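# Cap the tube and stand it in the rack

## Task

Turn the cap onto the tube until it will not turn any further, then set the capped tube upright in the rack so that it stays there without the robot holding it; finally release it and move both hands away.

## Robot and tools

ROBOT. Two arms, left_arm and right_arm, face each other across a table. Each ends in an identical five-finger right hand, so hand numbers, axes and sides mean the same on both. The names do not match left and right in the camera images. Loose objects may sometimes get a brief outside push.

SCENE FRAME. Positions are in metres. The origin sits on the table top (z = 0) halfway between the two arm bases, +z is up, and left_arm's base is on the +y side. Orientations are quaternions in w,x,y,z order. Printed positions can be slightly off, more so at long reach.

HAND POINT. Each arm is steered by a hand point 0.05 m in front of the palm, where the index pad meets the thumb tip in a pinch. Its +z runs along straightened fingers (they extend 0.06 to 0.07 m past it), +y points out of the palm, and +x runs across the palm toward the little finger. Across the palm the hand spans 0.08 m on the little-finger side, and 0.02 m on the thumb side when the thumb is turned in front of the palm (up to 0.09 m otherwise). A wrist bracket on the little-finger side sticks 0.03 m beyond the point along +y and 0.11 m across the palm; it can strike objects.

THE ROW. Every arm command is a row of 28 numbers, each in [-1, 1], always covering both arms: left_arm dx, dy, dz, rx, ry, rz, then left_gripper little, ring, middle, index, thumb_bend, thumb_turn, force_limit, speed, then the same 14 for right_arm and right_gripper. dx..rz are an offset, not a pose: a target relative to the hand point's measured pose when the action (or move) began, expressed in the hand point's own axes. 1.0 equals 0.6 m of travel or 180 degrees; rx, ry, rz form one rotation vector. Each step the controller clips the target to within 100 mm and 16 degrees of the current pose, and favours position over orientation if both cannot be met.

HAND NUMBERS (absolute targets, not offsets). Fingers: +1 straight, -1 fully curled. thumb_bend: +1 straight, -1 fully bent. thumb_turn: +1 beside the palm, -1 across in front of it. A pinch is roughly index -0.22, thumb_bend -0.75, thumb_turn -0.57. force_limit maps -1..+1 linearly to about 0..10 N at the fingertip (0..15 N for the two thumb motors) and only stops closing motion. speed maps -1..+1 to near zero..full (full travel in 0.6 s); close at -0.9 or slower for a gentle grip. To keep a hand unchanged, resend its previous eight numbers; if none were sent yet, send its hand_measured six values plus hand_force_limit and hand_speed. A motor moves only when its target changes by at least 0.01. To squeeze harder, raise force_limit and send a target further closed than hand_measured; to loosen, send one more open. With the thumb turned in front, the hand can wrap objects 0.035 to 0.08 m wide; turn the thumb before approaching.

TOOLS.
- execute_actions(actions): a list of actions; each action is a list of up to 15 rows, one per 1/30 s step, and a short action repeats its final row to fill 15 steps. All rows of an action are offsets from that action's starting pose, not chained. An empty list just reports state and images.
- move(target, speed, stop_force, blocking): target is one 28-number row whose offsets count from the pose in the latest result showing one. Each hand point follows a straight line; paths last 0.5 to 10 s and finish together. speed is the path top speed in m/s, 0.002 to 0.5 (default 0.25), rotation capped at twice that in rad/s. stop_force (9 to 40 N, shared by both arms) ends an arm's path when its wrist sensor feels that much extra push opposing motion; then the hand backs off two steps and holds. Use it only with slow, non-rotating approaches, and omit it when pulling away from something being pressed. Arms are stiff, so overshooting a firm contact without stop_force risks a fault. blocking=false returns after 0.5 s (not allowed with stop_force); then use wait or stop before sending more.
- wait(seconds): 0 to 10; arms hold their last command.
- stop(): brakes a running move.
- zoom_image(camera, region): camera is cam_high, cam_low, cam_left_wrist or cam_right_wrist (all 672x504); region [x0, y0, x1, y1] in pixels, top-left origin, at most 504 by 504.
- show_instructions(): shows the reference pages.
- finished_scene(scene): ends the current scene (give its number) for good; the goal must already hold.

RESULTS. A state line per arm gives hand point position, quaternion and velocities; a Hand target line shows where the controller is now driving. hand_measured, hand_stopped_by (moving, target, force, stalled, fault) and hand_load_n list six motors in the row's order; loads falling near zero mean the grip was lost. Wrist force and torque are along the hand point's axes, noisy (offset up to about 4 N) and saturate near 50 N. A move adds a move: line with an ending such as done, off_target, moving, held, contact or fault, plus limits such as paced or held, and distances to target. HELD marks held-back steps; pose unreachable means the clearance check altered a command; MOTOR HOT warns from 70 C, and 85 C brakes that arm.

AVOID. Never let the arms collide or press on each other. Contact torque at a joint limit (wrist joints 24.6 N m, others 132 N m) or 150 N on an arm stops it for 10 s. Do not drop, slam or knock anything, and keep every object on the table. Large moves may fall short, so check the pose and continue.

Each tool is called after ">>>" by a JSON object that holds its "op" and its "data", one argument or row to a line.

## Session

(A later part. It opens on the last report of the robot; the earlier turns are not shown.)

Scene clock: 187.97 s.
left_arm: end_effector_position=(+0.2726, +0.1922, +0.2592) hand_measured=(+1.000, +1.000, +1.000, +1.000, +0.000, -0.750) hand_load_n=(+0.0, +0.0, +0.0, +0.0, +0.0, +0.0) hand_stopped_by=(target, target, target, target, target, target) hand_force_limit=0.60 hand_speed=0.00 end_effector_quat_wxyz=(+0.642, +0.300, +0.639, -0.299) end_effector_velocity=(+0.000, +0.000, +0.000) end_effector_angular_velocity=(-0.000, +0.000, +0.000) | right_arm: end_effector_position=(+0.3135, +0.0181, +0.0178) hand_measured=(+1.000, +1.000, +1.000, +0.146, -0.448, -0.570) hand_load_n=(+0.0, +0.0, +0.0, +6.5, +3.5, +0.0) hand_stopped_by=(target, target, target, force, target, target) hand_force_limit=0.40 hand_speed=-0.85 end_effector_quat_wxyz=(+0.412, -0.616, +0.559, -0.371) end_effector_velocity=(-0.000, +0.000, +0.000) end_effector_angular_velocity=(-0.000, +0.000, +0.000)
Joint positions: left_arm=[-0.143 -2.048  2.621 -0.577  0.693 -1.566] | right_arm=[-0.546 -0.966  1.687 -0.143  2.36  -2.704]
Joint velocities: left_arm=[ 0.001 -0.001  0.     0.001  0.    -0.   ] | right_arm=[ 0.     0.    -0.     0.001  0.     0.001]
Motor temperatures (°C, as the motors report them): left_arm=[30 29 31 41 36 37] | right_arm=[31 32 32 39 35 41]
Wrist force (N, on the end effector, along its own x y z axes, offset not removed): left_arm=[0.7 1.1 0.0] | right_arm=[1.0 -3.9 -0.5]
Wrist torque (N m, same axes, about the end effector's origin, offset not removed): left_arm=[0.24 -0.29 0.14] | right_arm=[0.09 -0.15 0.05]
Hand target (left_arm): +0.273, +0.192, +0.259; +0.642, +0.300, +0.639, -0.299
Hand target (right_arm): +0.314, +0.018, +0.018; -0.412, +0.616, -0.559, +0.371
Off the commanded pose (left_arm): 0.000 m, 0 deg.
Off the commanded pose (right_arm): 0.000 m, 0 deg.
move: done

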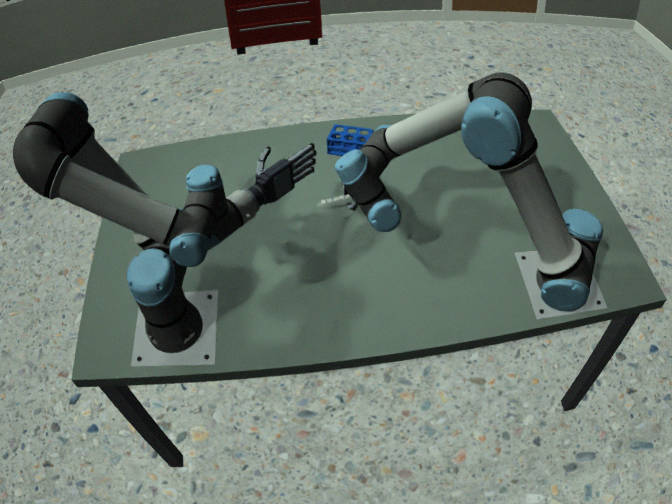

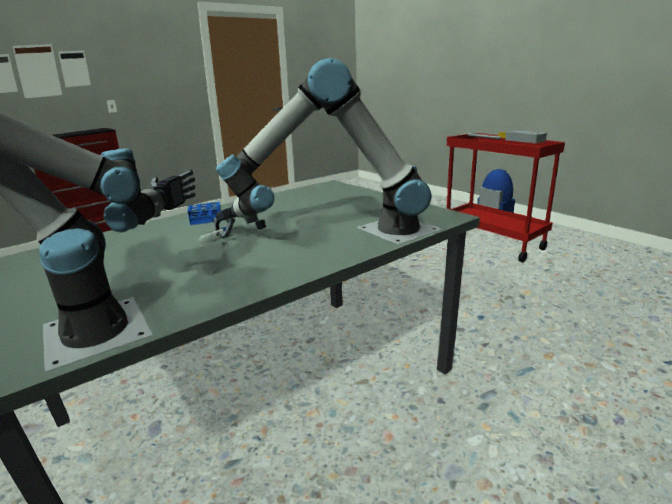

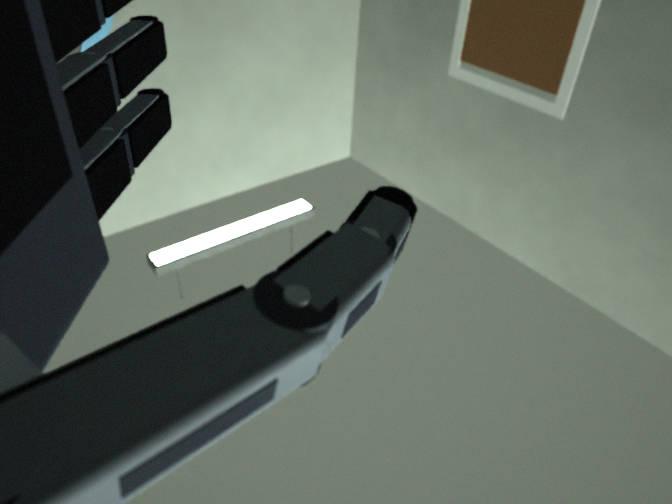

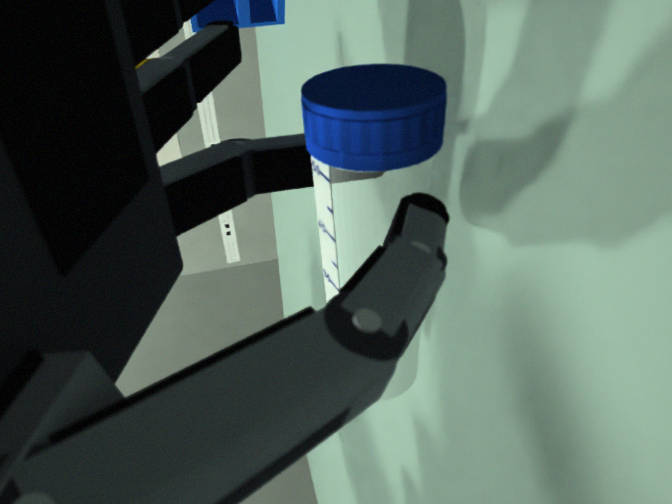

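>>> {"op": "move", "data": {
  "target": [0,0,0,0,0,0,1,1,1,1,0,-0.75,0.6,0,0,0,0,0,0,0,1,1,1,-0.3,-0.7,-0.57,0.3,-0.9]
}}

>>> {"op": "move", "data": {
  "target": [0,0,0,0,0,0,1,1,1,1,0,-0.75,0.6,0,0.05,-0.345,0.035,0,-0.23,-0.0975,1,1,1,-0.3,-0.7,-0.57,0.3,-0.9],
  "speed": 0.12
}}

>>> {"op": "move", "data": {
  "target": [0,0,0,0,0,0,1,1,1,1,0,-0.75,0.6,0,0,0,0,0,0.195,-0.46,1,1,1,-0.3,-0.7,-0.57,0.3,-0.9],
  "speed": 0.25
}}

Scene clock: 193.67 s.
left_arm: end_effector_position=(+0.2726, +0.1922, +0.2592) hand_measured=(+1.000, +1.000, +1.000, +1.000, +0.000, -0.750) hand_load_n=(+0.0, +0.0, +0.0, +0.0, +0.0, +0.0) hand_stopped_by=(target, target, target, target, target, target) hand_force_limit=0.60 hand_speed=0.00 end_effector_quat_wxyz=(+0.642, +0.300, +0.639, -0.299) end_effector_velocity=(-0.000, -0.000, -0.000) end_effector_angular_velocity=(+0.002, -0.000, -0.001) | right_arm: end_effector_position=(+0.3135, +0.0181, +0.0178) hand_measured=(+1.000, +1.000, +1.000, +0.146, -0.516, -0.570) hand_load_n=(+0.0, +0.0, +0.0, +11.5, +9.5, +0.0) hand_stopped_by=(target, target, target, force, force, target) hand_force_limit=0.30 hand_speed=-0.90 end_effector_quat_wxyz=(+0.412, -0.616, +0.559, -0.371) end_effector_velocity=(+0.001, +0.000, +0.000) end_effector_angular_velocity=(+0.002, -0.001, -0.001)
Joint positions: left_arm=[-0.143 -2.048  2.621 -0.577  0.693 -1.566] | right_arm=[-0.546 -0.966  1.687 -0.143  2.36  -2.704]
Joint velocities: left_arm=[-0.001  0.     0.     0.002  0.    -0.   ] | right_arm=[-0.001  0.    -0.    -0.002  0.     0.001]
Motor temperatures (°C, as the motors report them): left_arm=[30 29 31 41 36 37] | right_arm=[31 32 32 39 35 41]
Wrist force (N, on the end effector, along its own x y z axes, offset not removed): left_arm=[2.1 1.2 0.2] | right_arm=[0.0 1.8 1.7]
Wrist torque (N m, same axes, about the end effector's origin, offset not removed): left_arm=[0.24 -0.49 0.21] | right_arm=[0.22 0.09 -0.05]
Hand target (left_arm): +0.273, +0.192, +0.259; +0.642, +0.300, +0.639, -0.299
Hand target (right_arm): +0.314, +0.018, +0.018; -0.412, +0.616, -0.559, +0.371
Off the commanded pose (left_arm): 0.000 m, 0 deg.
Off the commanded pose (right_arm): 0.000 m, 0 deg.
move: done

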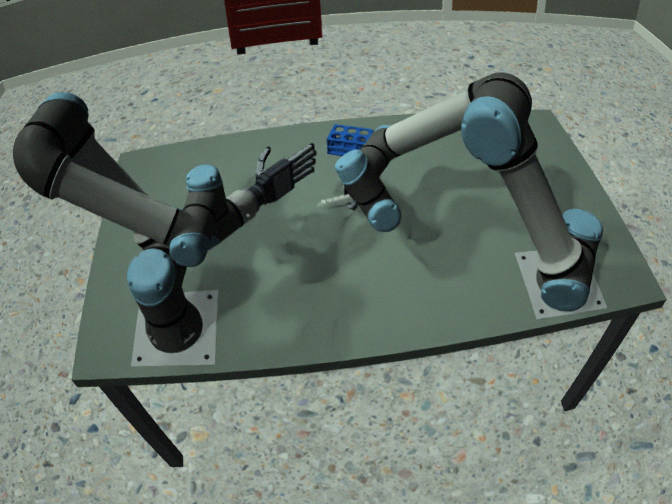

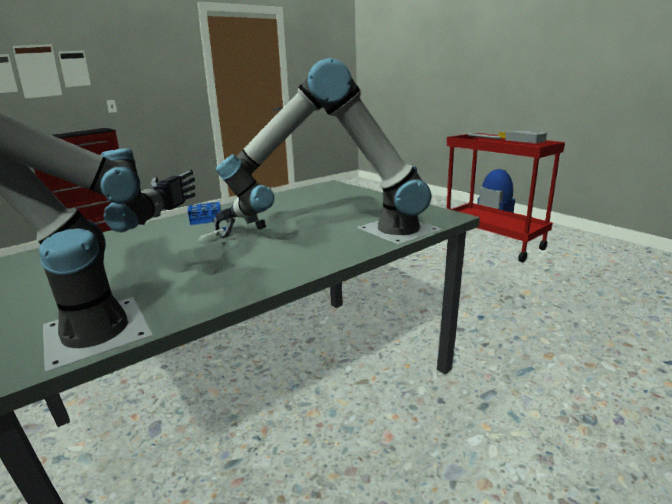

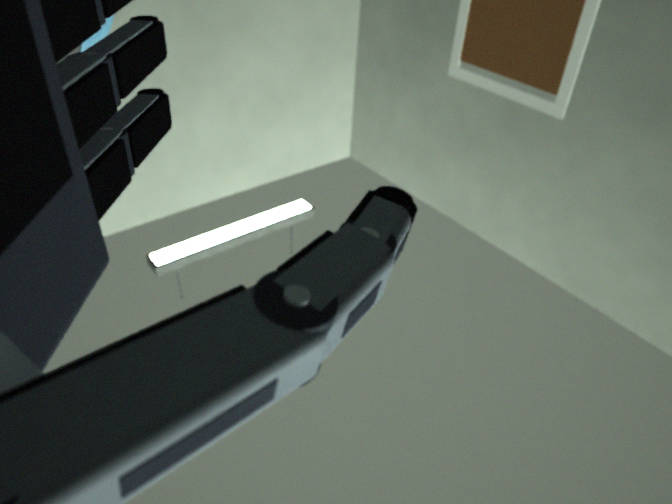

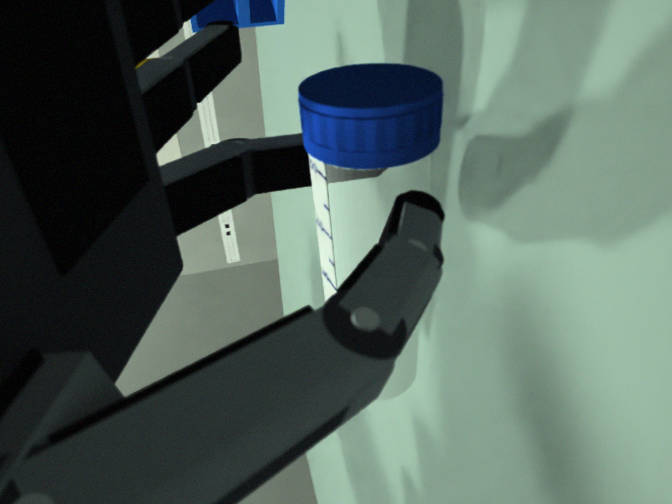

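Scene clock: 197.37 s.
left_arm: end_effector_position=(+0.2726, +0.1922, +0.2592) hand_measured=(+1.000, +1.000, +1.000, +1.000, +0.000, -0.750) hand_load_n=(+0.0, +0.0, +0.0, +0.0, +0.0, +0.0) hand_stopped_by=(target, target, target, target, target, target) hand_force_limit=0.60 hand_speed=0.00 end_effector_quat_wxyz=(+0.642, +0.300, +0.639, -0.299) end_effector_velocity=(+0.000, +0.000, -0.000) end_effector_angular_velocity=(+0.000, -0.000, +0.001) | right_arm: end_effector_position=(+0.4149, -0.0030, +0.2006) hand_measured=(+1.000, +1.000, +1.000, +0.146, -0.516, -0.570) hand_load_n=(+0.0, +0.0, +0.0, +11.5, +9.5, +0.0) hand_stopped_by=(target, target, target, force, force, target) hand_force_limit=0.30 hand_speed=-0.90 end_effector_quat_wxyz=(+0.523, -0.783, +0.280, -0.188) end_effector_velocity=(+0.002, -0.000, +0.002) end_effector_angular_velocity=(-0.001, +0.002, +0.010)
Joint positions: left_arm=[-0.143 -2.048  2.621 -0.577  0.693 -1.566] | right_arm=[-1.064 -1.257  1.578  0.105  1.183 -3.314]
Joint velocities: left_arm=[ 0.    -0.     0.     0.001 -0.001 -0.   ] | right_arm=[-0.006  0.005 -0.011  0.011 -0.015 -0.008]
Motor temperatures (°C, as the motors report them): left_arm=[30 29 31 41 36 37] | right_arm=[31 32 32 39 35 41]
Wrist force (N, on the end effector, along its own x y z axes, offset not removed): left_arm=[2.6 0.3 0.6] | right_arm=[0.1 2.5 1.1]
Wrist torque (N m, same axes, about the end effector's origin, offset not removed): left_arm=[0.07 -0.56 0.18] | right_arm=[0.43 0.06 0.01]
Hand target (left_arm): +0.273, +0.192, +0.259; +0.642, +0.300, +0.639, -0.299
Hand target (right_arm): +0.415, -0.003, +0.201; -0.523, +0.783, -0.279, +0.188
Off the commanded pose (left_arm): 0.000 m, 0 deg.
Off the commanded pose (right_arm): 0.000 m, 0 deg.
move: done

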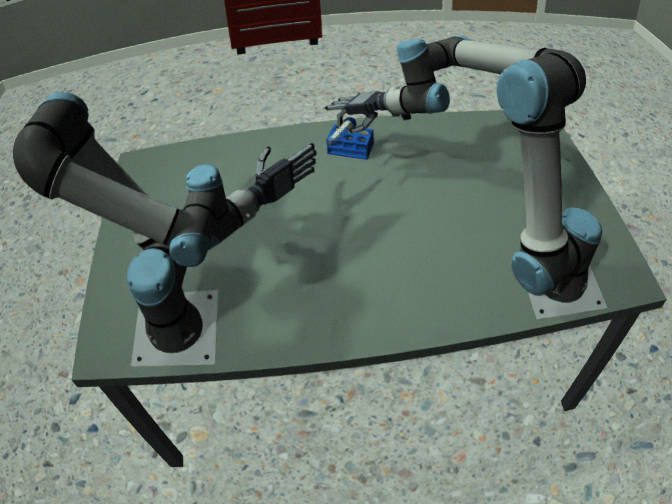

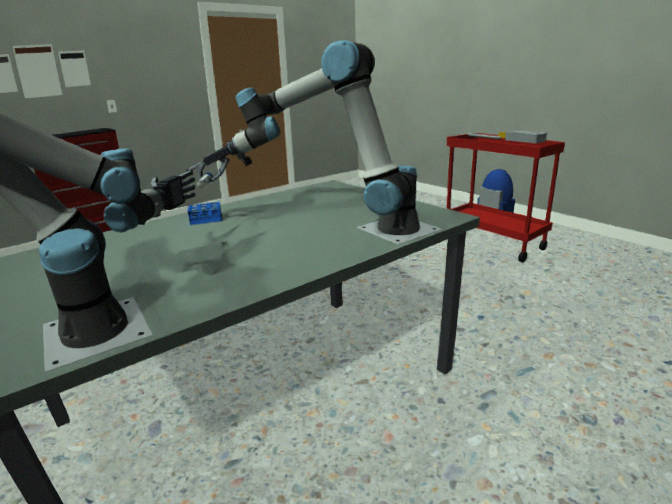

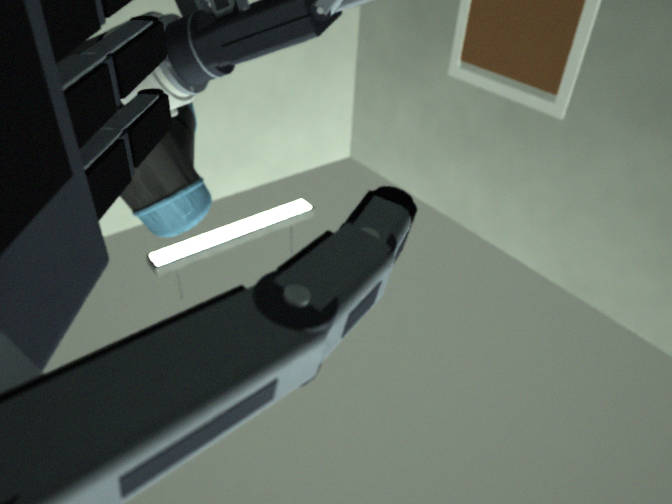

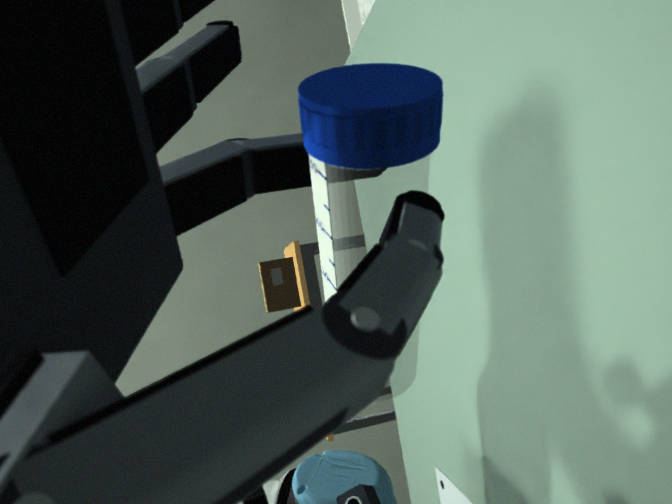

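Scene clock: 201.03 s.
left_arm: end_effector_position=(+0.2726, +0.1922, +0.2592) hand_measured=(+1.000, +1.000, +1.000, +1.000, +0.000, -0.750) hand_load_n=(+0.0, +0.0, +0.0, +0.0, +0.0, +0.0) hand_stopped_by=(target, target, target, target, target, target) hand_force_limit=0.60 hand_speed=0.00 end_effector_quat_wxyz=(+0.642, +0.300, +0.639, -0.299) end_effector_velocity=(+0.000, +0.000, +0.000) end_effector_angular_velocity=(-0.001, +0.000, +0.001) | right_arm: end_effector_position=(+0.4150, -0.0029, +0.2008) hand_measured=(+1.000, +1.000, +1.000, +0.146, -0.516, -0.570) hand_load_n=(+0.0, +0.0, +0.0, +11.5, +9.5, +0.0) hand_stopped_by=(target, target, target, force, force, target) hand_force_limit=0.30 hand_speed=-0.90 end_effector_quat_wxyz=(-0.170, +0.685, +0.167, +0.689) end_effector_velocity=(-0.001, +0.001, +0.000) end_effector_angular_velocity=(-0.006, -0.013, +0.005)
Joint positions: left_arm=[-0.143 -2.048  2.621 -0.577  0.693 -1.566] | right_arm=[-0.679 -1.201  1.824 -0.63   1.935 -4.712]
Joint velocities: left_arm=[ 0.001 -0.    -0.    -0.001  0.     0.   ] | right_arm=[ 0.002  0.002  0.006 -0.017 -0.003 -0.015]
Motor temperatures (°C, as the motors report them): left_arm=[30 29 31 41 36 37] | right_arm=[31 32 32 39 35 41]
Wrist force (N, on the end effector, along its own x y z axes, offset not removed): left_arm=[1.6 1.8 -0.7] | right_arm=[-1.9 1.5 -0.2]
Wrist torque (N m, same axes, about the end effector's origin, offset not removed): left_arm=[0.36 -0.36 0.17] | right_arm=[0.27 0.41 -0.08]
Hand target (left_arm): +0.273, +0.192, +0.259; +0.642, +0.300, +0.639, -0.299
Hand target (right_arm): +0.415, -0.003, +0.201; -0.170, +0.684, +0.168, +0.689
Off the commanded pose (left_arm): 0.000 m, 0 deg.
Off the commanded pose (right_arm): 0.000 m, 0 deg.
move: done

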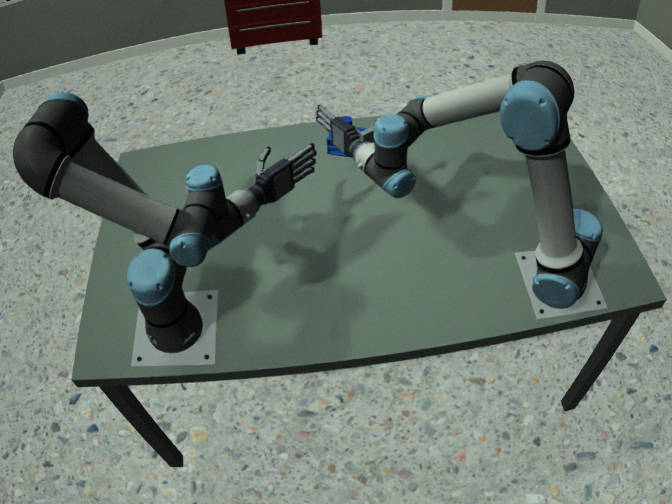

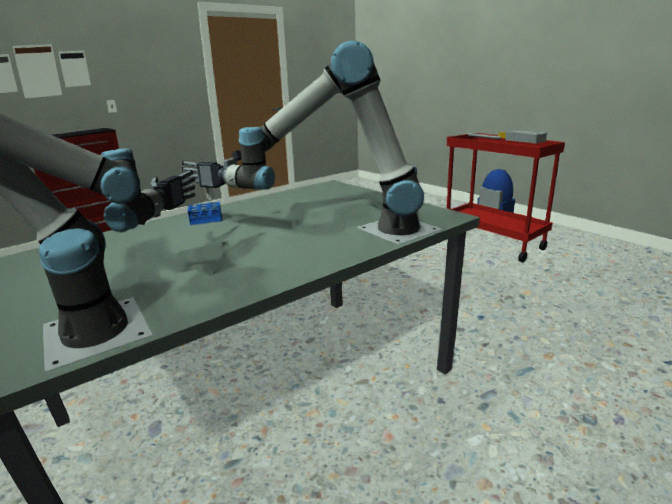

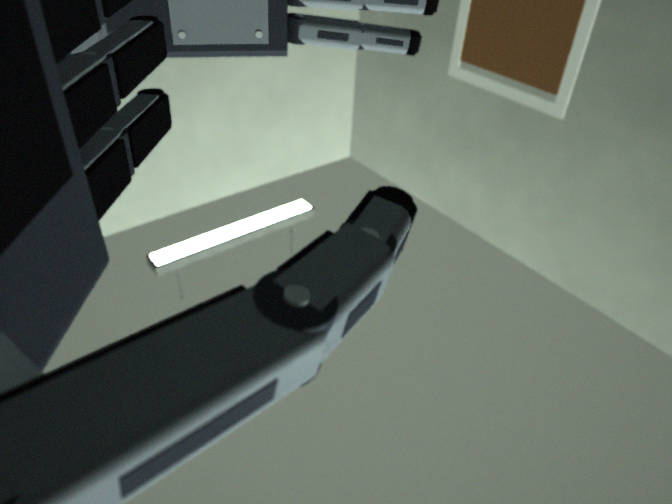

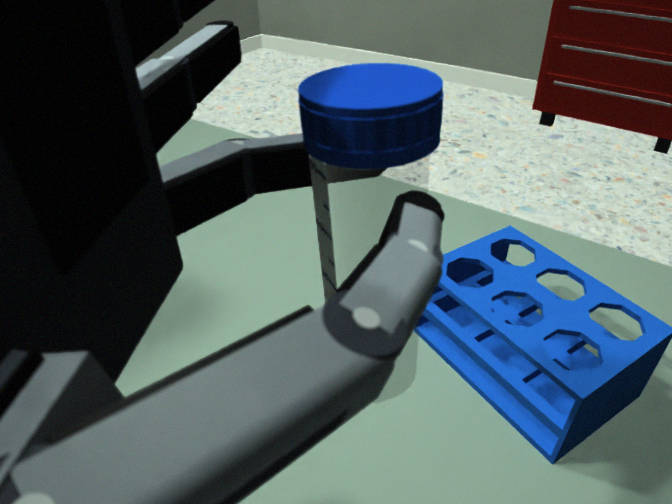

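>>> {"op": "move", "data": {
  "target": [0,0,0,0,0,0,1,1,1,1,0,-0.75,0.6,0,-0.05,0.1,0.13,0,0,0,1,1,1,-0.3,-0.7,-0.57,0.3,-0.9],
  "speed": 0.08
}}

Scene clock: 213.90 s.
left_arm: end_effector_position=(+0.2726, +0.1922, +0.2592) hand_measured=(+1.000, +1.000, +1.000, +1.000, +0.000, -0.750) hand_load_n=(+0.0, +0.0, +0.0, +0.0, +0.0, +0.0) hand_stopped_by=(target, target, target, target, target, target) hand_force_limit=0.60 hand_speed=0.00 end_effector_quat_wxyz=(+0.642, +0.300, +0.639, -0.299) end_effector_velocity=(-0.000, -0.000, +0.000) end_effector_angular_velocity=(-0.001, +0.000, -0.000) | right_arm: end_effector_position=(+0.5118, -0.0198, +0.1711) hand_measured=(+1.000, +1.000, +1.000, +0.146, -0.516, -0.570) hand_load_n=(+0.0, +0.0, +0.0, +11.5, +9.5, +0.0) hand_stopped_by=(target, target, target, force, force, target) hand_force_limit=0.30 hand_speed=-0.90 end_effector_quat_wxyz=(-0.170, +0.685, +0.167, +0.689) end_effector_velocity=(+0.002, -0.001, -0.000) end_effector_angular_velocity=(+0.000, +0.000, -0.001)
Joint positions: left_arm=[-0.143 -2.048  2.621 -0.577  0.693 -1.566] | right_arm=[-0.841 -1.087  1.741 -0.661  1.774 -4.711]
Joint velocities: left_arm=[-0.001  0.    -0.    -0.001 -0.    -0.   ] | right_arm=[-0.004  0.003 -0.003  0.001 -0.003  0.   ]
Motor temperatures (°C, as the motors report them): left_arm=[30 29 31 41 36 37] | right_arm=[31 32 32 39 35 41]
Wrist force (N, on the end effector, along its own x y z axes, offset not removed): left_arm=[2.2 1.8 0.5] | right_arm=[0.3 0.6 0.8]
Wrist torque (N m, same axes, about the end effector's origin, offset not removed): left_arm=[0.20 -0.54 0.25] | right_arm=[0.10 0.04 0.02]
Hand target (left_arm): +0.273, +0.192, +0.259; +0.642, +0.300, +0.639, -0.299
Hand target (right_arm): +0.512, -0.020, +0.171; -0.170, +0.685, +0.167, +0.689
Off the commanded pose (left_arm): 0.000 m, 0 deg.
Off the commanded pose (right_arm): 0.000 m, 0 deg.
move: done

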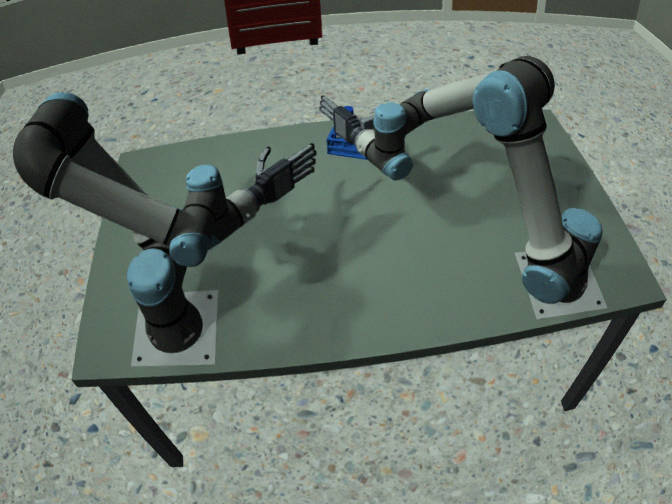

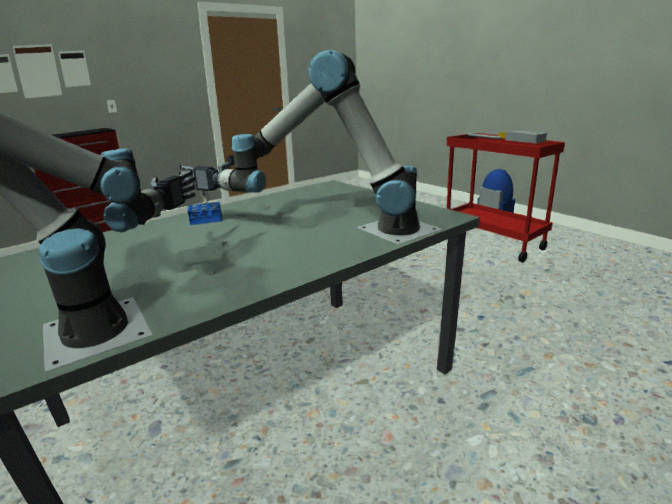

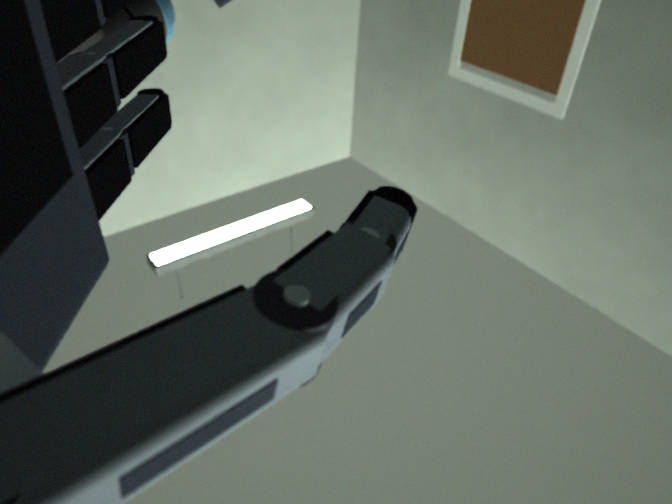

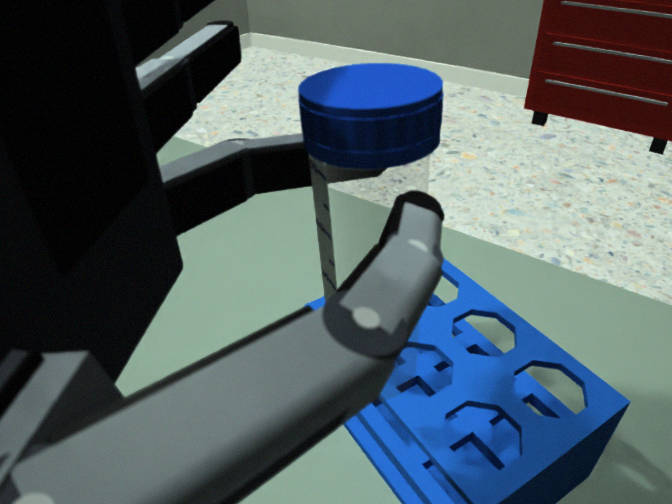

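>>> {"op": "move", "data": {
  "target": [0,0,0,0,0,0,1,1,1,1,0,-0.75,0.6,0,-0.015,0.07,0.01,0,0,0,1,1,1,-0.3,-0.7,-0.57,0.3,-0.9],
  "speed": 0.05
}}

>>> {"op": "zoom_image", "data": {
  "camera": "cam_right_wrist",
  "region": [250,280,550,504]
}}

>>> {"op": "zoom_image", "data": {
  "camera": "cam_low",
  "region": [160,150,280,240]
}}

Scene clock: 220.67 s.
left_arm: end_effector_position=(+0.2726, +0.1922, +0.2592) hand_measured=(+1.000, +1.000, +1.000, +1.000, +0.000, -0.750) hand_load_n=(+0.0, +0.0, +0.0, +0.0, +0.0, +0.0) hand_stopped_by=(target, target, target, target, target, target) hand_force_limit=0.60 hand_speed=0.00 end_effector_quat_wxyz=(+0.642, +0.300, +0.639, -0.299) end_effector_velocity=(+0.000, +0.000, -0.000) end_effector_angular_velocity=(+0.001, -0.000, +0.001) | right_arm: end_effector_position=(+0.5364, -0.0541, +0.1620) hand_measured=(+1.000, +1.000, +1.000, +0.146, -0.516, -0.570) hand_load_n=(+0.0, +0.0, +0.0, +11.5, +9.5, +0.0) hand_stopped_by=(target, target, target, force, force, target) hand_force_limit=0.30 hand_speed=-0.90 end_effector_quat_wxyz=(-0.170, +0.685, +0.167, +0.689) end_effector_velocity=(+0.002, -0.002, -0.001) end_effector_angular_velocity=(-0.001, +0.000, -0.001)
Joint positions: left_arm=[-0.143 -2.048  2.621 -0.577  0.693 -1.566] | right_arm=[-0.924 -1.096  1.785 -0.696  1.69  -4.711]
Joint velocities: left_arm=[ 0.001  0.001  0.     0.     0.001 -0.   ] | right_arm=[-0.005  0.     0.002 -0.001 -0.004 -0.001]
Motor temperatures (°C, as the motors report them): left_arm=[30 29 31 41 36 37] | right_arm=[31 32 32 39 35 41]
Wrist force (N, on the end effector, along its own x y z axes, offset not removed): left_arm=[2.5 0.8 0.3] | right_arm=[0.5 0.4 -0.4]
Wrist torque (N m, same axes, about the end effector's origin, offset not removed): left_arm=[0.11 -0.64 0.34] | right_arm=[0.17 -0.03 0.04]
Hand target (left_arm): +0.273, +0.192, +0.259; +0.642, +0.300, +0.639, -0.299
Hand target (right_arm): +0.537, -0.054, +0.162; -0.170, +0.685, +0.167, +0.689
Off the commanded pose (left_arm): 0.000 m, 0 deg.
Off the commanded pose (right_arm): 0.000 m, 0 deg.
move: done

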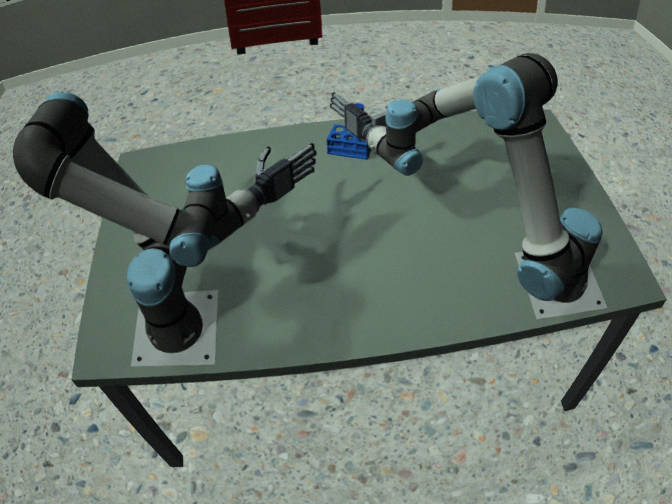

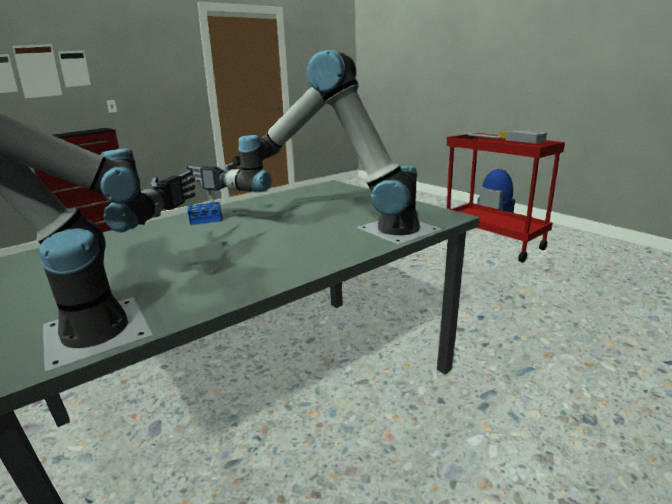

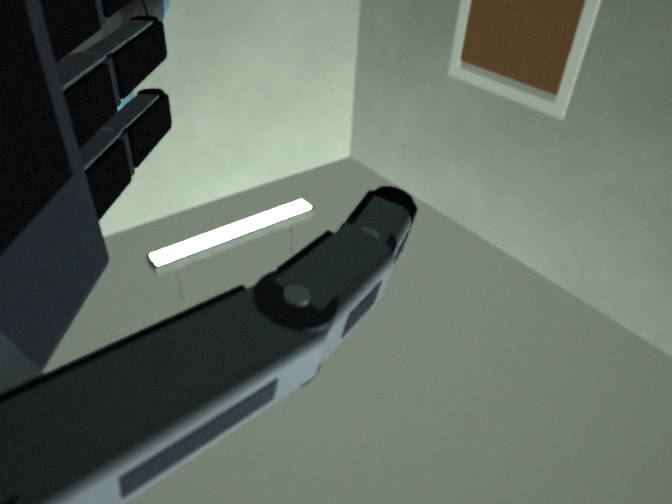

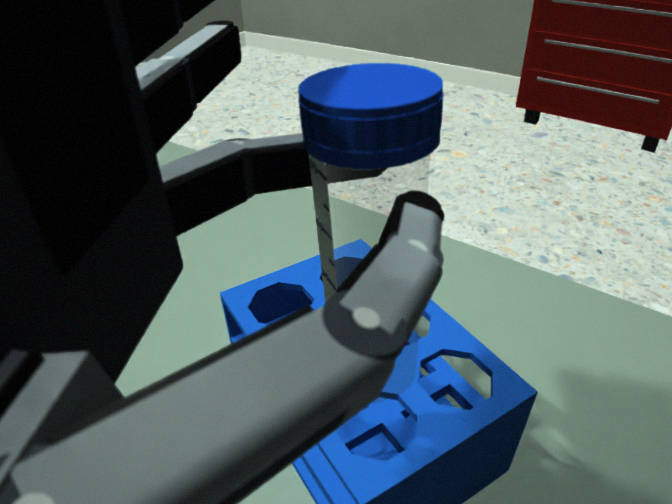

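Region (250, 280, 550, 504) of cam_right_wrist's 672x504 image, scaled by 1.680, with more detail than that image has; it fills the top 376 rows of this view, and the rest is white.

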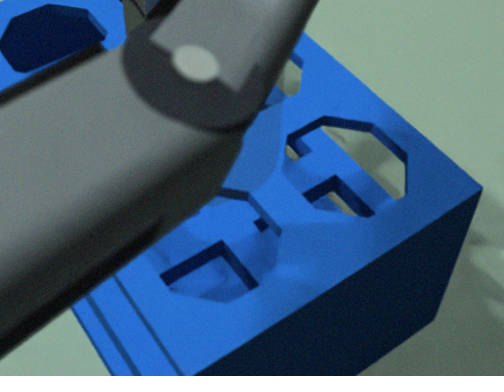

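Region (160, 150, 280, 240) of cam_low's 672x504 image, scaled by 4.200, with more detail than that image has; it fills the top 378 rows of this view, and the rest is white.

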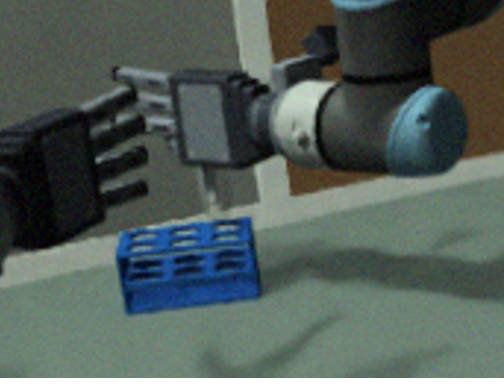

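Plausible. Lower.

>>> {"op": "move", "data": {
  "target": [0,0,0,0,0,0,1,1,1,1,0,-0.75,0.6,0,-0.03,0,0,0,0,0,1,1,1,-0.3,-0.7,-0.57,0.3,-0.9],
  "speed": 0.015
}}

>>> {"op": "zoom_image", "data": {
  "camera": "cam_right_wrist",
  "region": [250,280,550,504]
}}

>>> {"op": "zoom_image", "data": {
  "camera": "cam_low",
  "region": [160,150,280,240]
}}

Scene clock: 225.03 s.
left_arm: end_effector_position=(+0.2726, +0.1922, +0.2592) hand_measured=(+1.000, +1.000, +1.000, +1.000, +0.000, -0.750) hand_load_n=(+0.0, +0.0, +0.0, +0.0, +0.0, +0.0) hand_stopped_by=(target, target, target, target, target, target) hand_force_limit=0.60 hand_speed=0.00 end_effector_quat_wxyz=(+0.642, +0.300, +0.639, -0.299) end_effector_velocity=(-0.000, -0.000, +0.000) end_effector_angular_velocity=(-0.000, +0.000, -0.002) | right_arm: end_effector_position=(+0.5365, -0.0540, +0.1443) hand_measured=(+1.000, +1.000, +1.000, +0.146, -0.516, -0.570) hand_load_n=(+0.0, +0.0, +0.0, +11.5, +9.5, +0.0) hand_stopped_by=(target, target, target, force, force, target) hand_force_limit=0.30 hand_speed=-0.90 end_effector_quat_wxyz=(-0.170, +0.685, +0.167, +0.689) end_effector_velocity=(-0.000, +0.000, -0.002) end_effector_angular_velocity=(+0.000, -0.001, +0.000)
Joint positions: left_arm=[-0.143 -2.048  2.621 -0.577  0.693 -1.566] | right_arm=[-0.924 -1.068  1.798 -0.737  1.69  -4.711]
Joint velocities: left_arm=[-0.002 -0.001 -0.     0.    -0.     0.   ] | right_arm=[ 0.     0.004  0.002 -0.006 -0.    -0.   ]
Motor temperatures (°C, as the motors report them): left_arm=[30 29 31 41 36 37] | right_arm=[31 32 32 39 35 41]
Wrist force (N, on the end effector, along its own x y z axes, offset not removed): left_arm=[1.8 0.0 -0.4] | right_arm=[1.8 0.0 0.1]
Wrist torque (N m, same axes, about the end effector's origin, offset not removed): left_arm=[0.10 -0.41 0.15] | right_arm=[0.10 -0.19 0.03]
Hand target (left_arm): +0.273, +0.192, +0.259; +0.642, +0.300, +0.639, -0.299
Hand target (right_arm): +0.536, -0.054, +0.144; -0.170, +0.685, +0.167, +0.689
Off the commanded pose (left_arm): 0.000 m, 0 deg.
Off the commanded pose (right_arm): 0.000 m, 0 deg.
move: done

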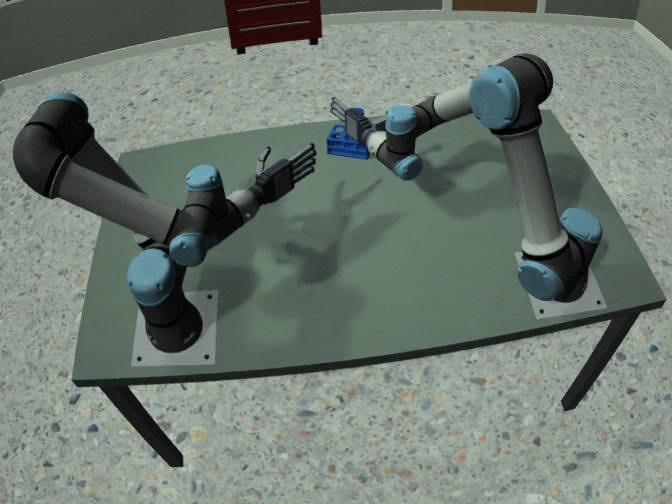

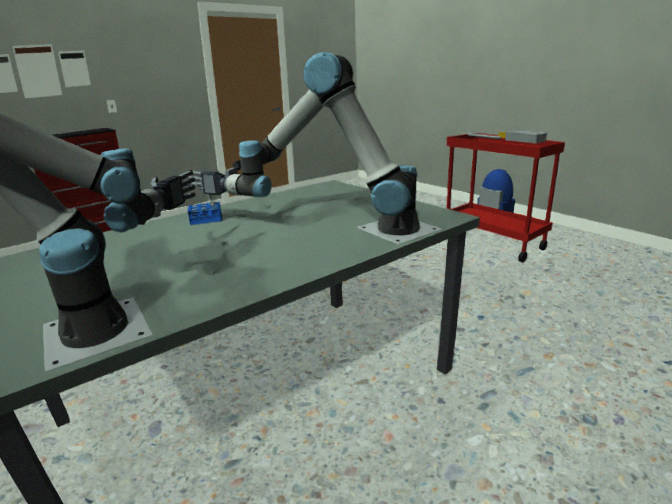

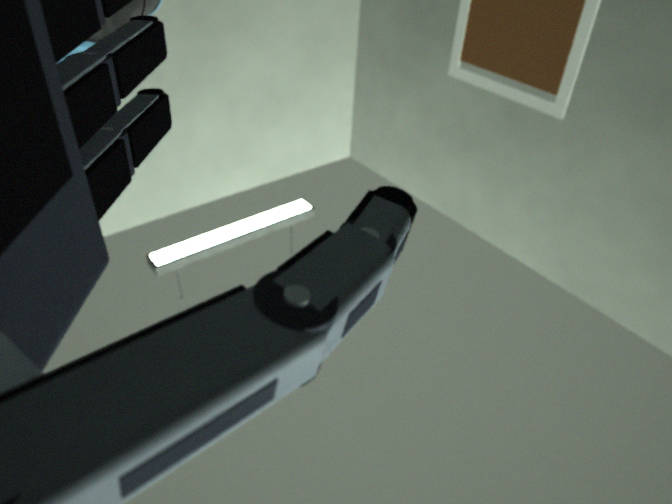

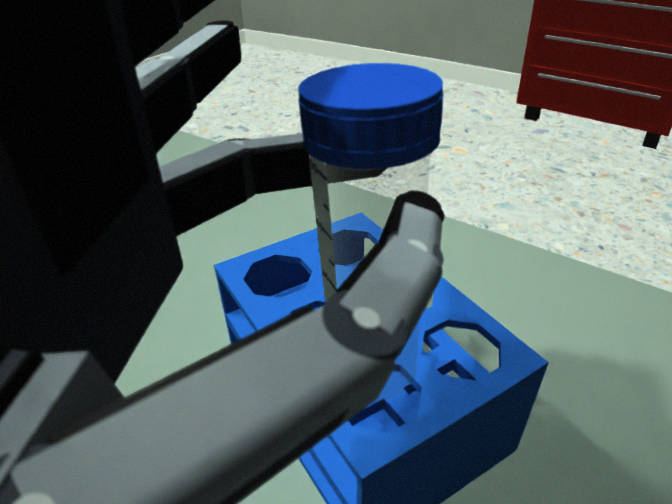

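Region (250, 280, 550, 504) of cam_right_wrist's 672x504 image, scaled by 1.680, with more detail than that image has; it fills the top 376 rows of this view, and the rest is white.

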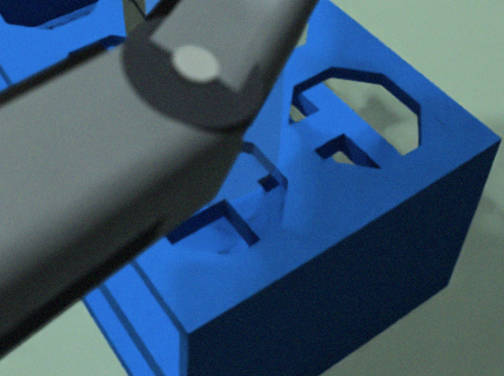

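Region (160, 150, 280, 240) of cam_low's 672x504 image, scaled by 4.200, with more detail than that image has; it fills the top 378 rows of this view, and the rest is white.

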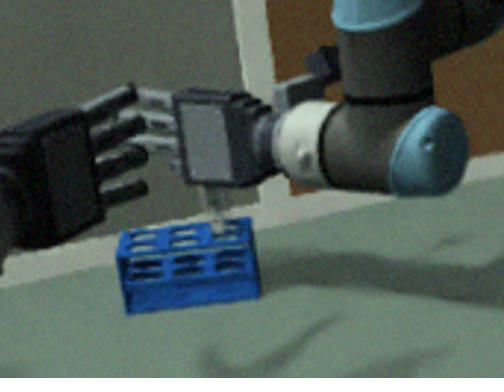

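>>> {"op": "move", "data": {
  "target": [0,0,0,0,0,0,1,1,1,1,0,-0.75,0.6,0,-0.035,0,0,0,0,0,1,1,1,-0.3,-0.7,-0.57,0.3,-0.9],
  "speed": 0.008,
  "stop_force": 9
}}

>>> {"op": "zoom_image", "data": {
  "camera": "cam_low",
  "region": [160,150,280,240]
}}

Scene clock: 230.37 s.
left_arm: end_effector_position=(+0.2726, +0.1922, +0.2592) hand_measured=(+1.000, +1.000, +1.000, +1.000, +0.000, -0.750) hand_load_n=(+0.0, +0.0, +0.0, +0.0, +0.0, +0.0) hand_stopped_by=(target, target, target, target, target, target) hand_force_limit=0.60 hand_speed=0.00 end_effector_quat_wxyz=(+0.642, +0.300, +0.639, -0.299) end_effector_velocity=(-0.000, -0.000, +0.000) end_effector_angular_velocity=(-0.001, +0.000, -0.001) | right_arm: end_effector_position=(+0.5366, -0.0539, +0.1234) hand_measured=(+1.000, +1.000, +1.000, +0.146, -0.516, -0.570) hand_load_n=(+0.0, +0.0, +0.0, +11.5, +9.5, +0.0) hand_stopped_by=(target, target, target, force, force, target) hand_force_limit=0.30 hand_speed=-0.90 end_effector_quat_wxyz=(-0.170, +0.685, +0.167, +0.689) end_effector_velocity=(+0.000, -0.000, -0.002) end_effector_angular_velocity=(-0.000, +0.000, -0.000)
Joint positions: left_arm=[-0.143 -2.048  2.621 -0.577  0.693 -1.566] | right_arm=[-0.924 -1.033  1.811 -0.784  1.69  -4.711]
Joint velocities: left_arm=[-0.    -0.001  0.    -0.     0.001  0.   ] | right_arm=[-0.     0.003  0.001 -0.004  0.    -0.   ]
Motor temperatures (°C, as the motors report them): left_arm=[30 29 31 41 36 37] | right_arm=[31 32 32 39 35 41]
Wrist force (N, on the end effector, along its own x y z axes, offset not removed): left_arm=[1.9 0.8 1.9] | right_arm=[1.5 1.2 0.8]
Wrist torque (N m, same axes, about the end effector's origin, offset not removed): left_arm=[0.11 -0.51 0.17] | right_arm=[0.02 -0.19 -0.02]
Hand target (left_arm): +0.273, +0.192, +0.259; +0.642, +0.300, +0.639, -0.299
Hand target (right_arm): +0.537, -0.054, +0.123; -0.170, +0.685, +0.167, +0.689
Off the commanded pose (left_arm): 0.000 m, 0 deg.
Off the commanded pose (right_arm): 0.000 m, 0 deg.
move: done

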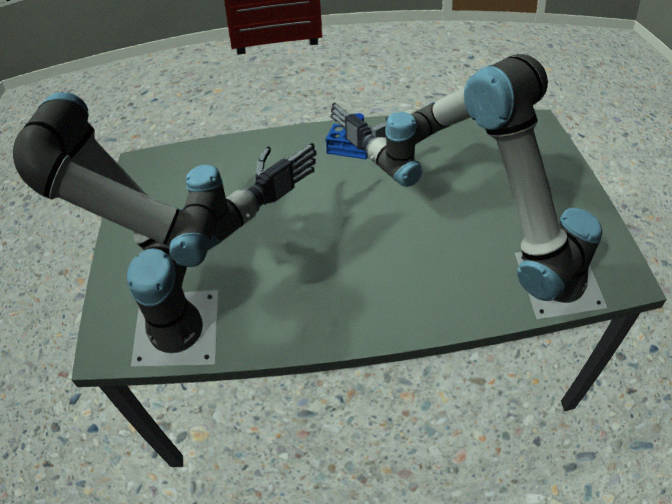

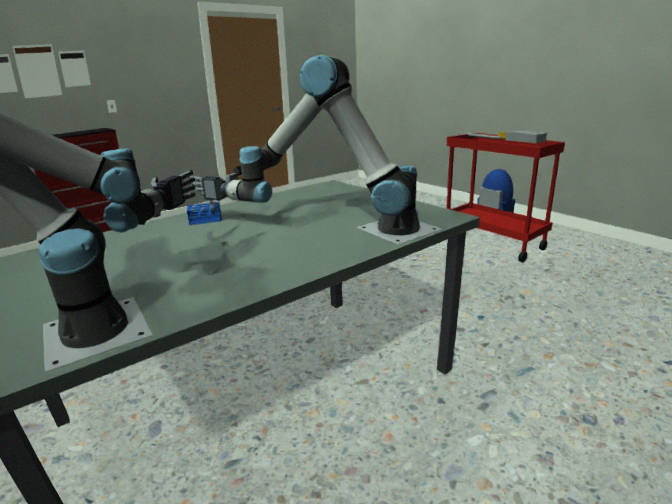

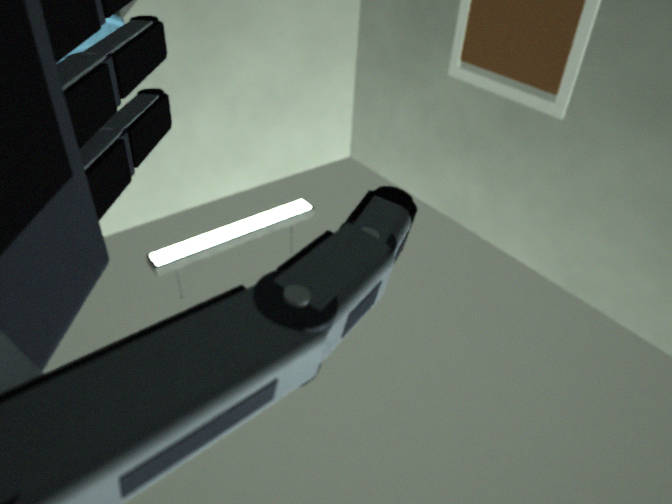

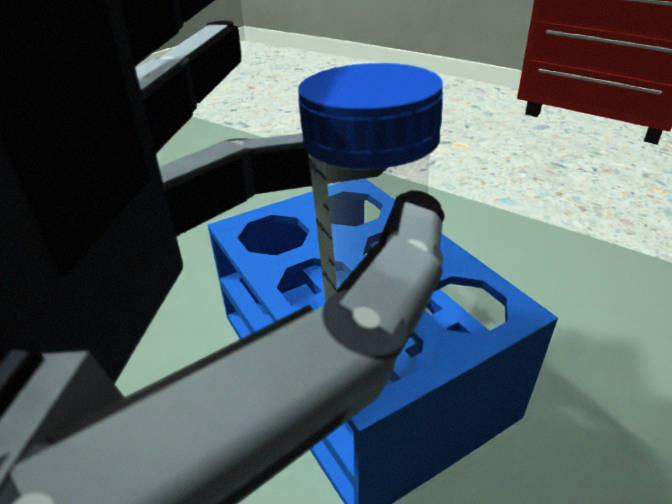

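Region (160, 150, 280, 240) of cam_low's 672x504 image, scaled by 4.200, with more detail than that image has; it fills the top 378 rows of this view, and the rest is white.

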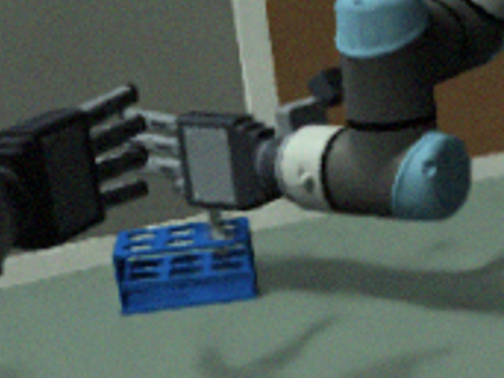

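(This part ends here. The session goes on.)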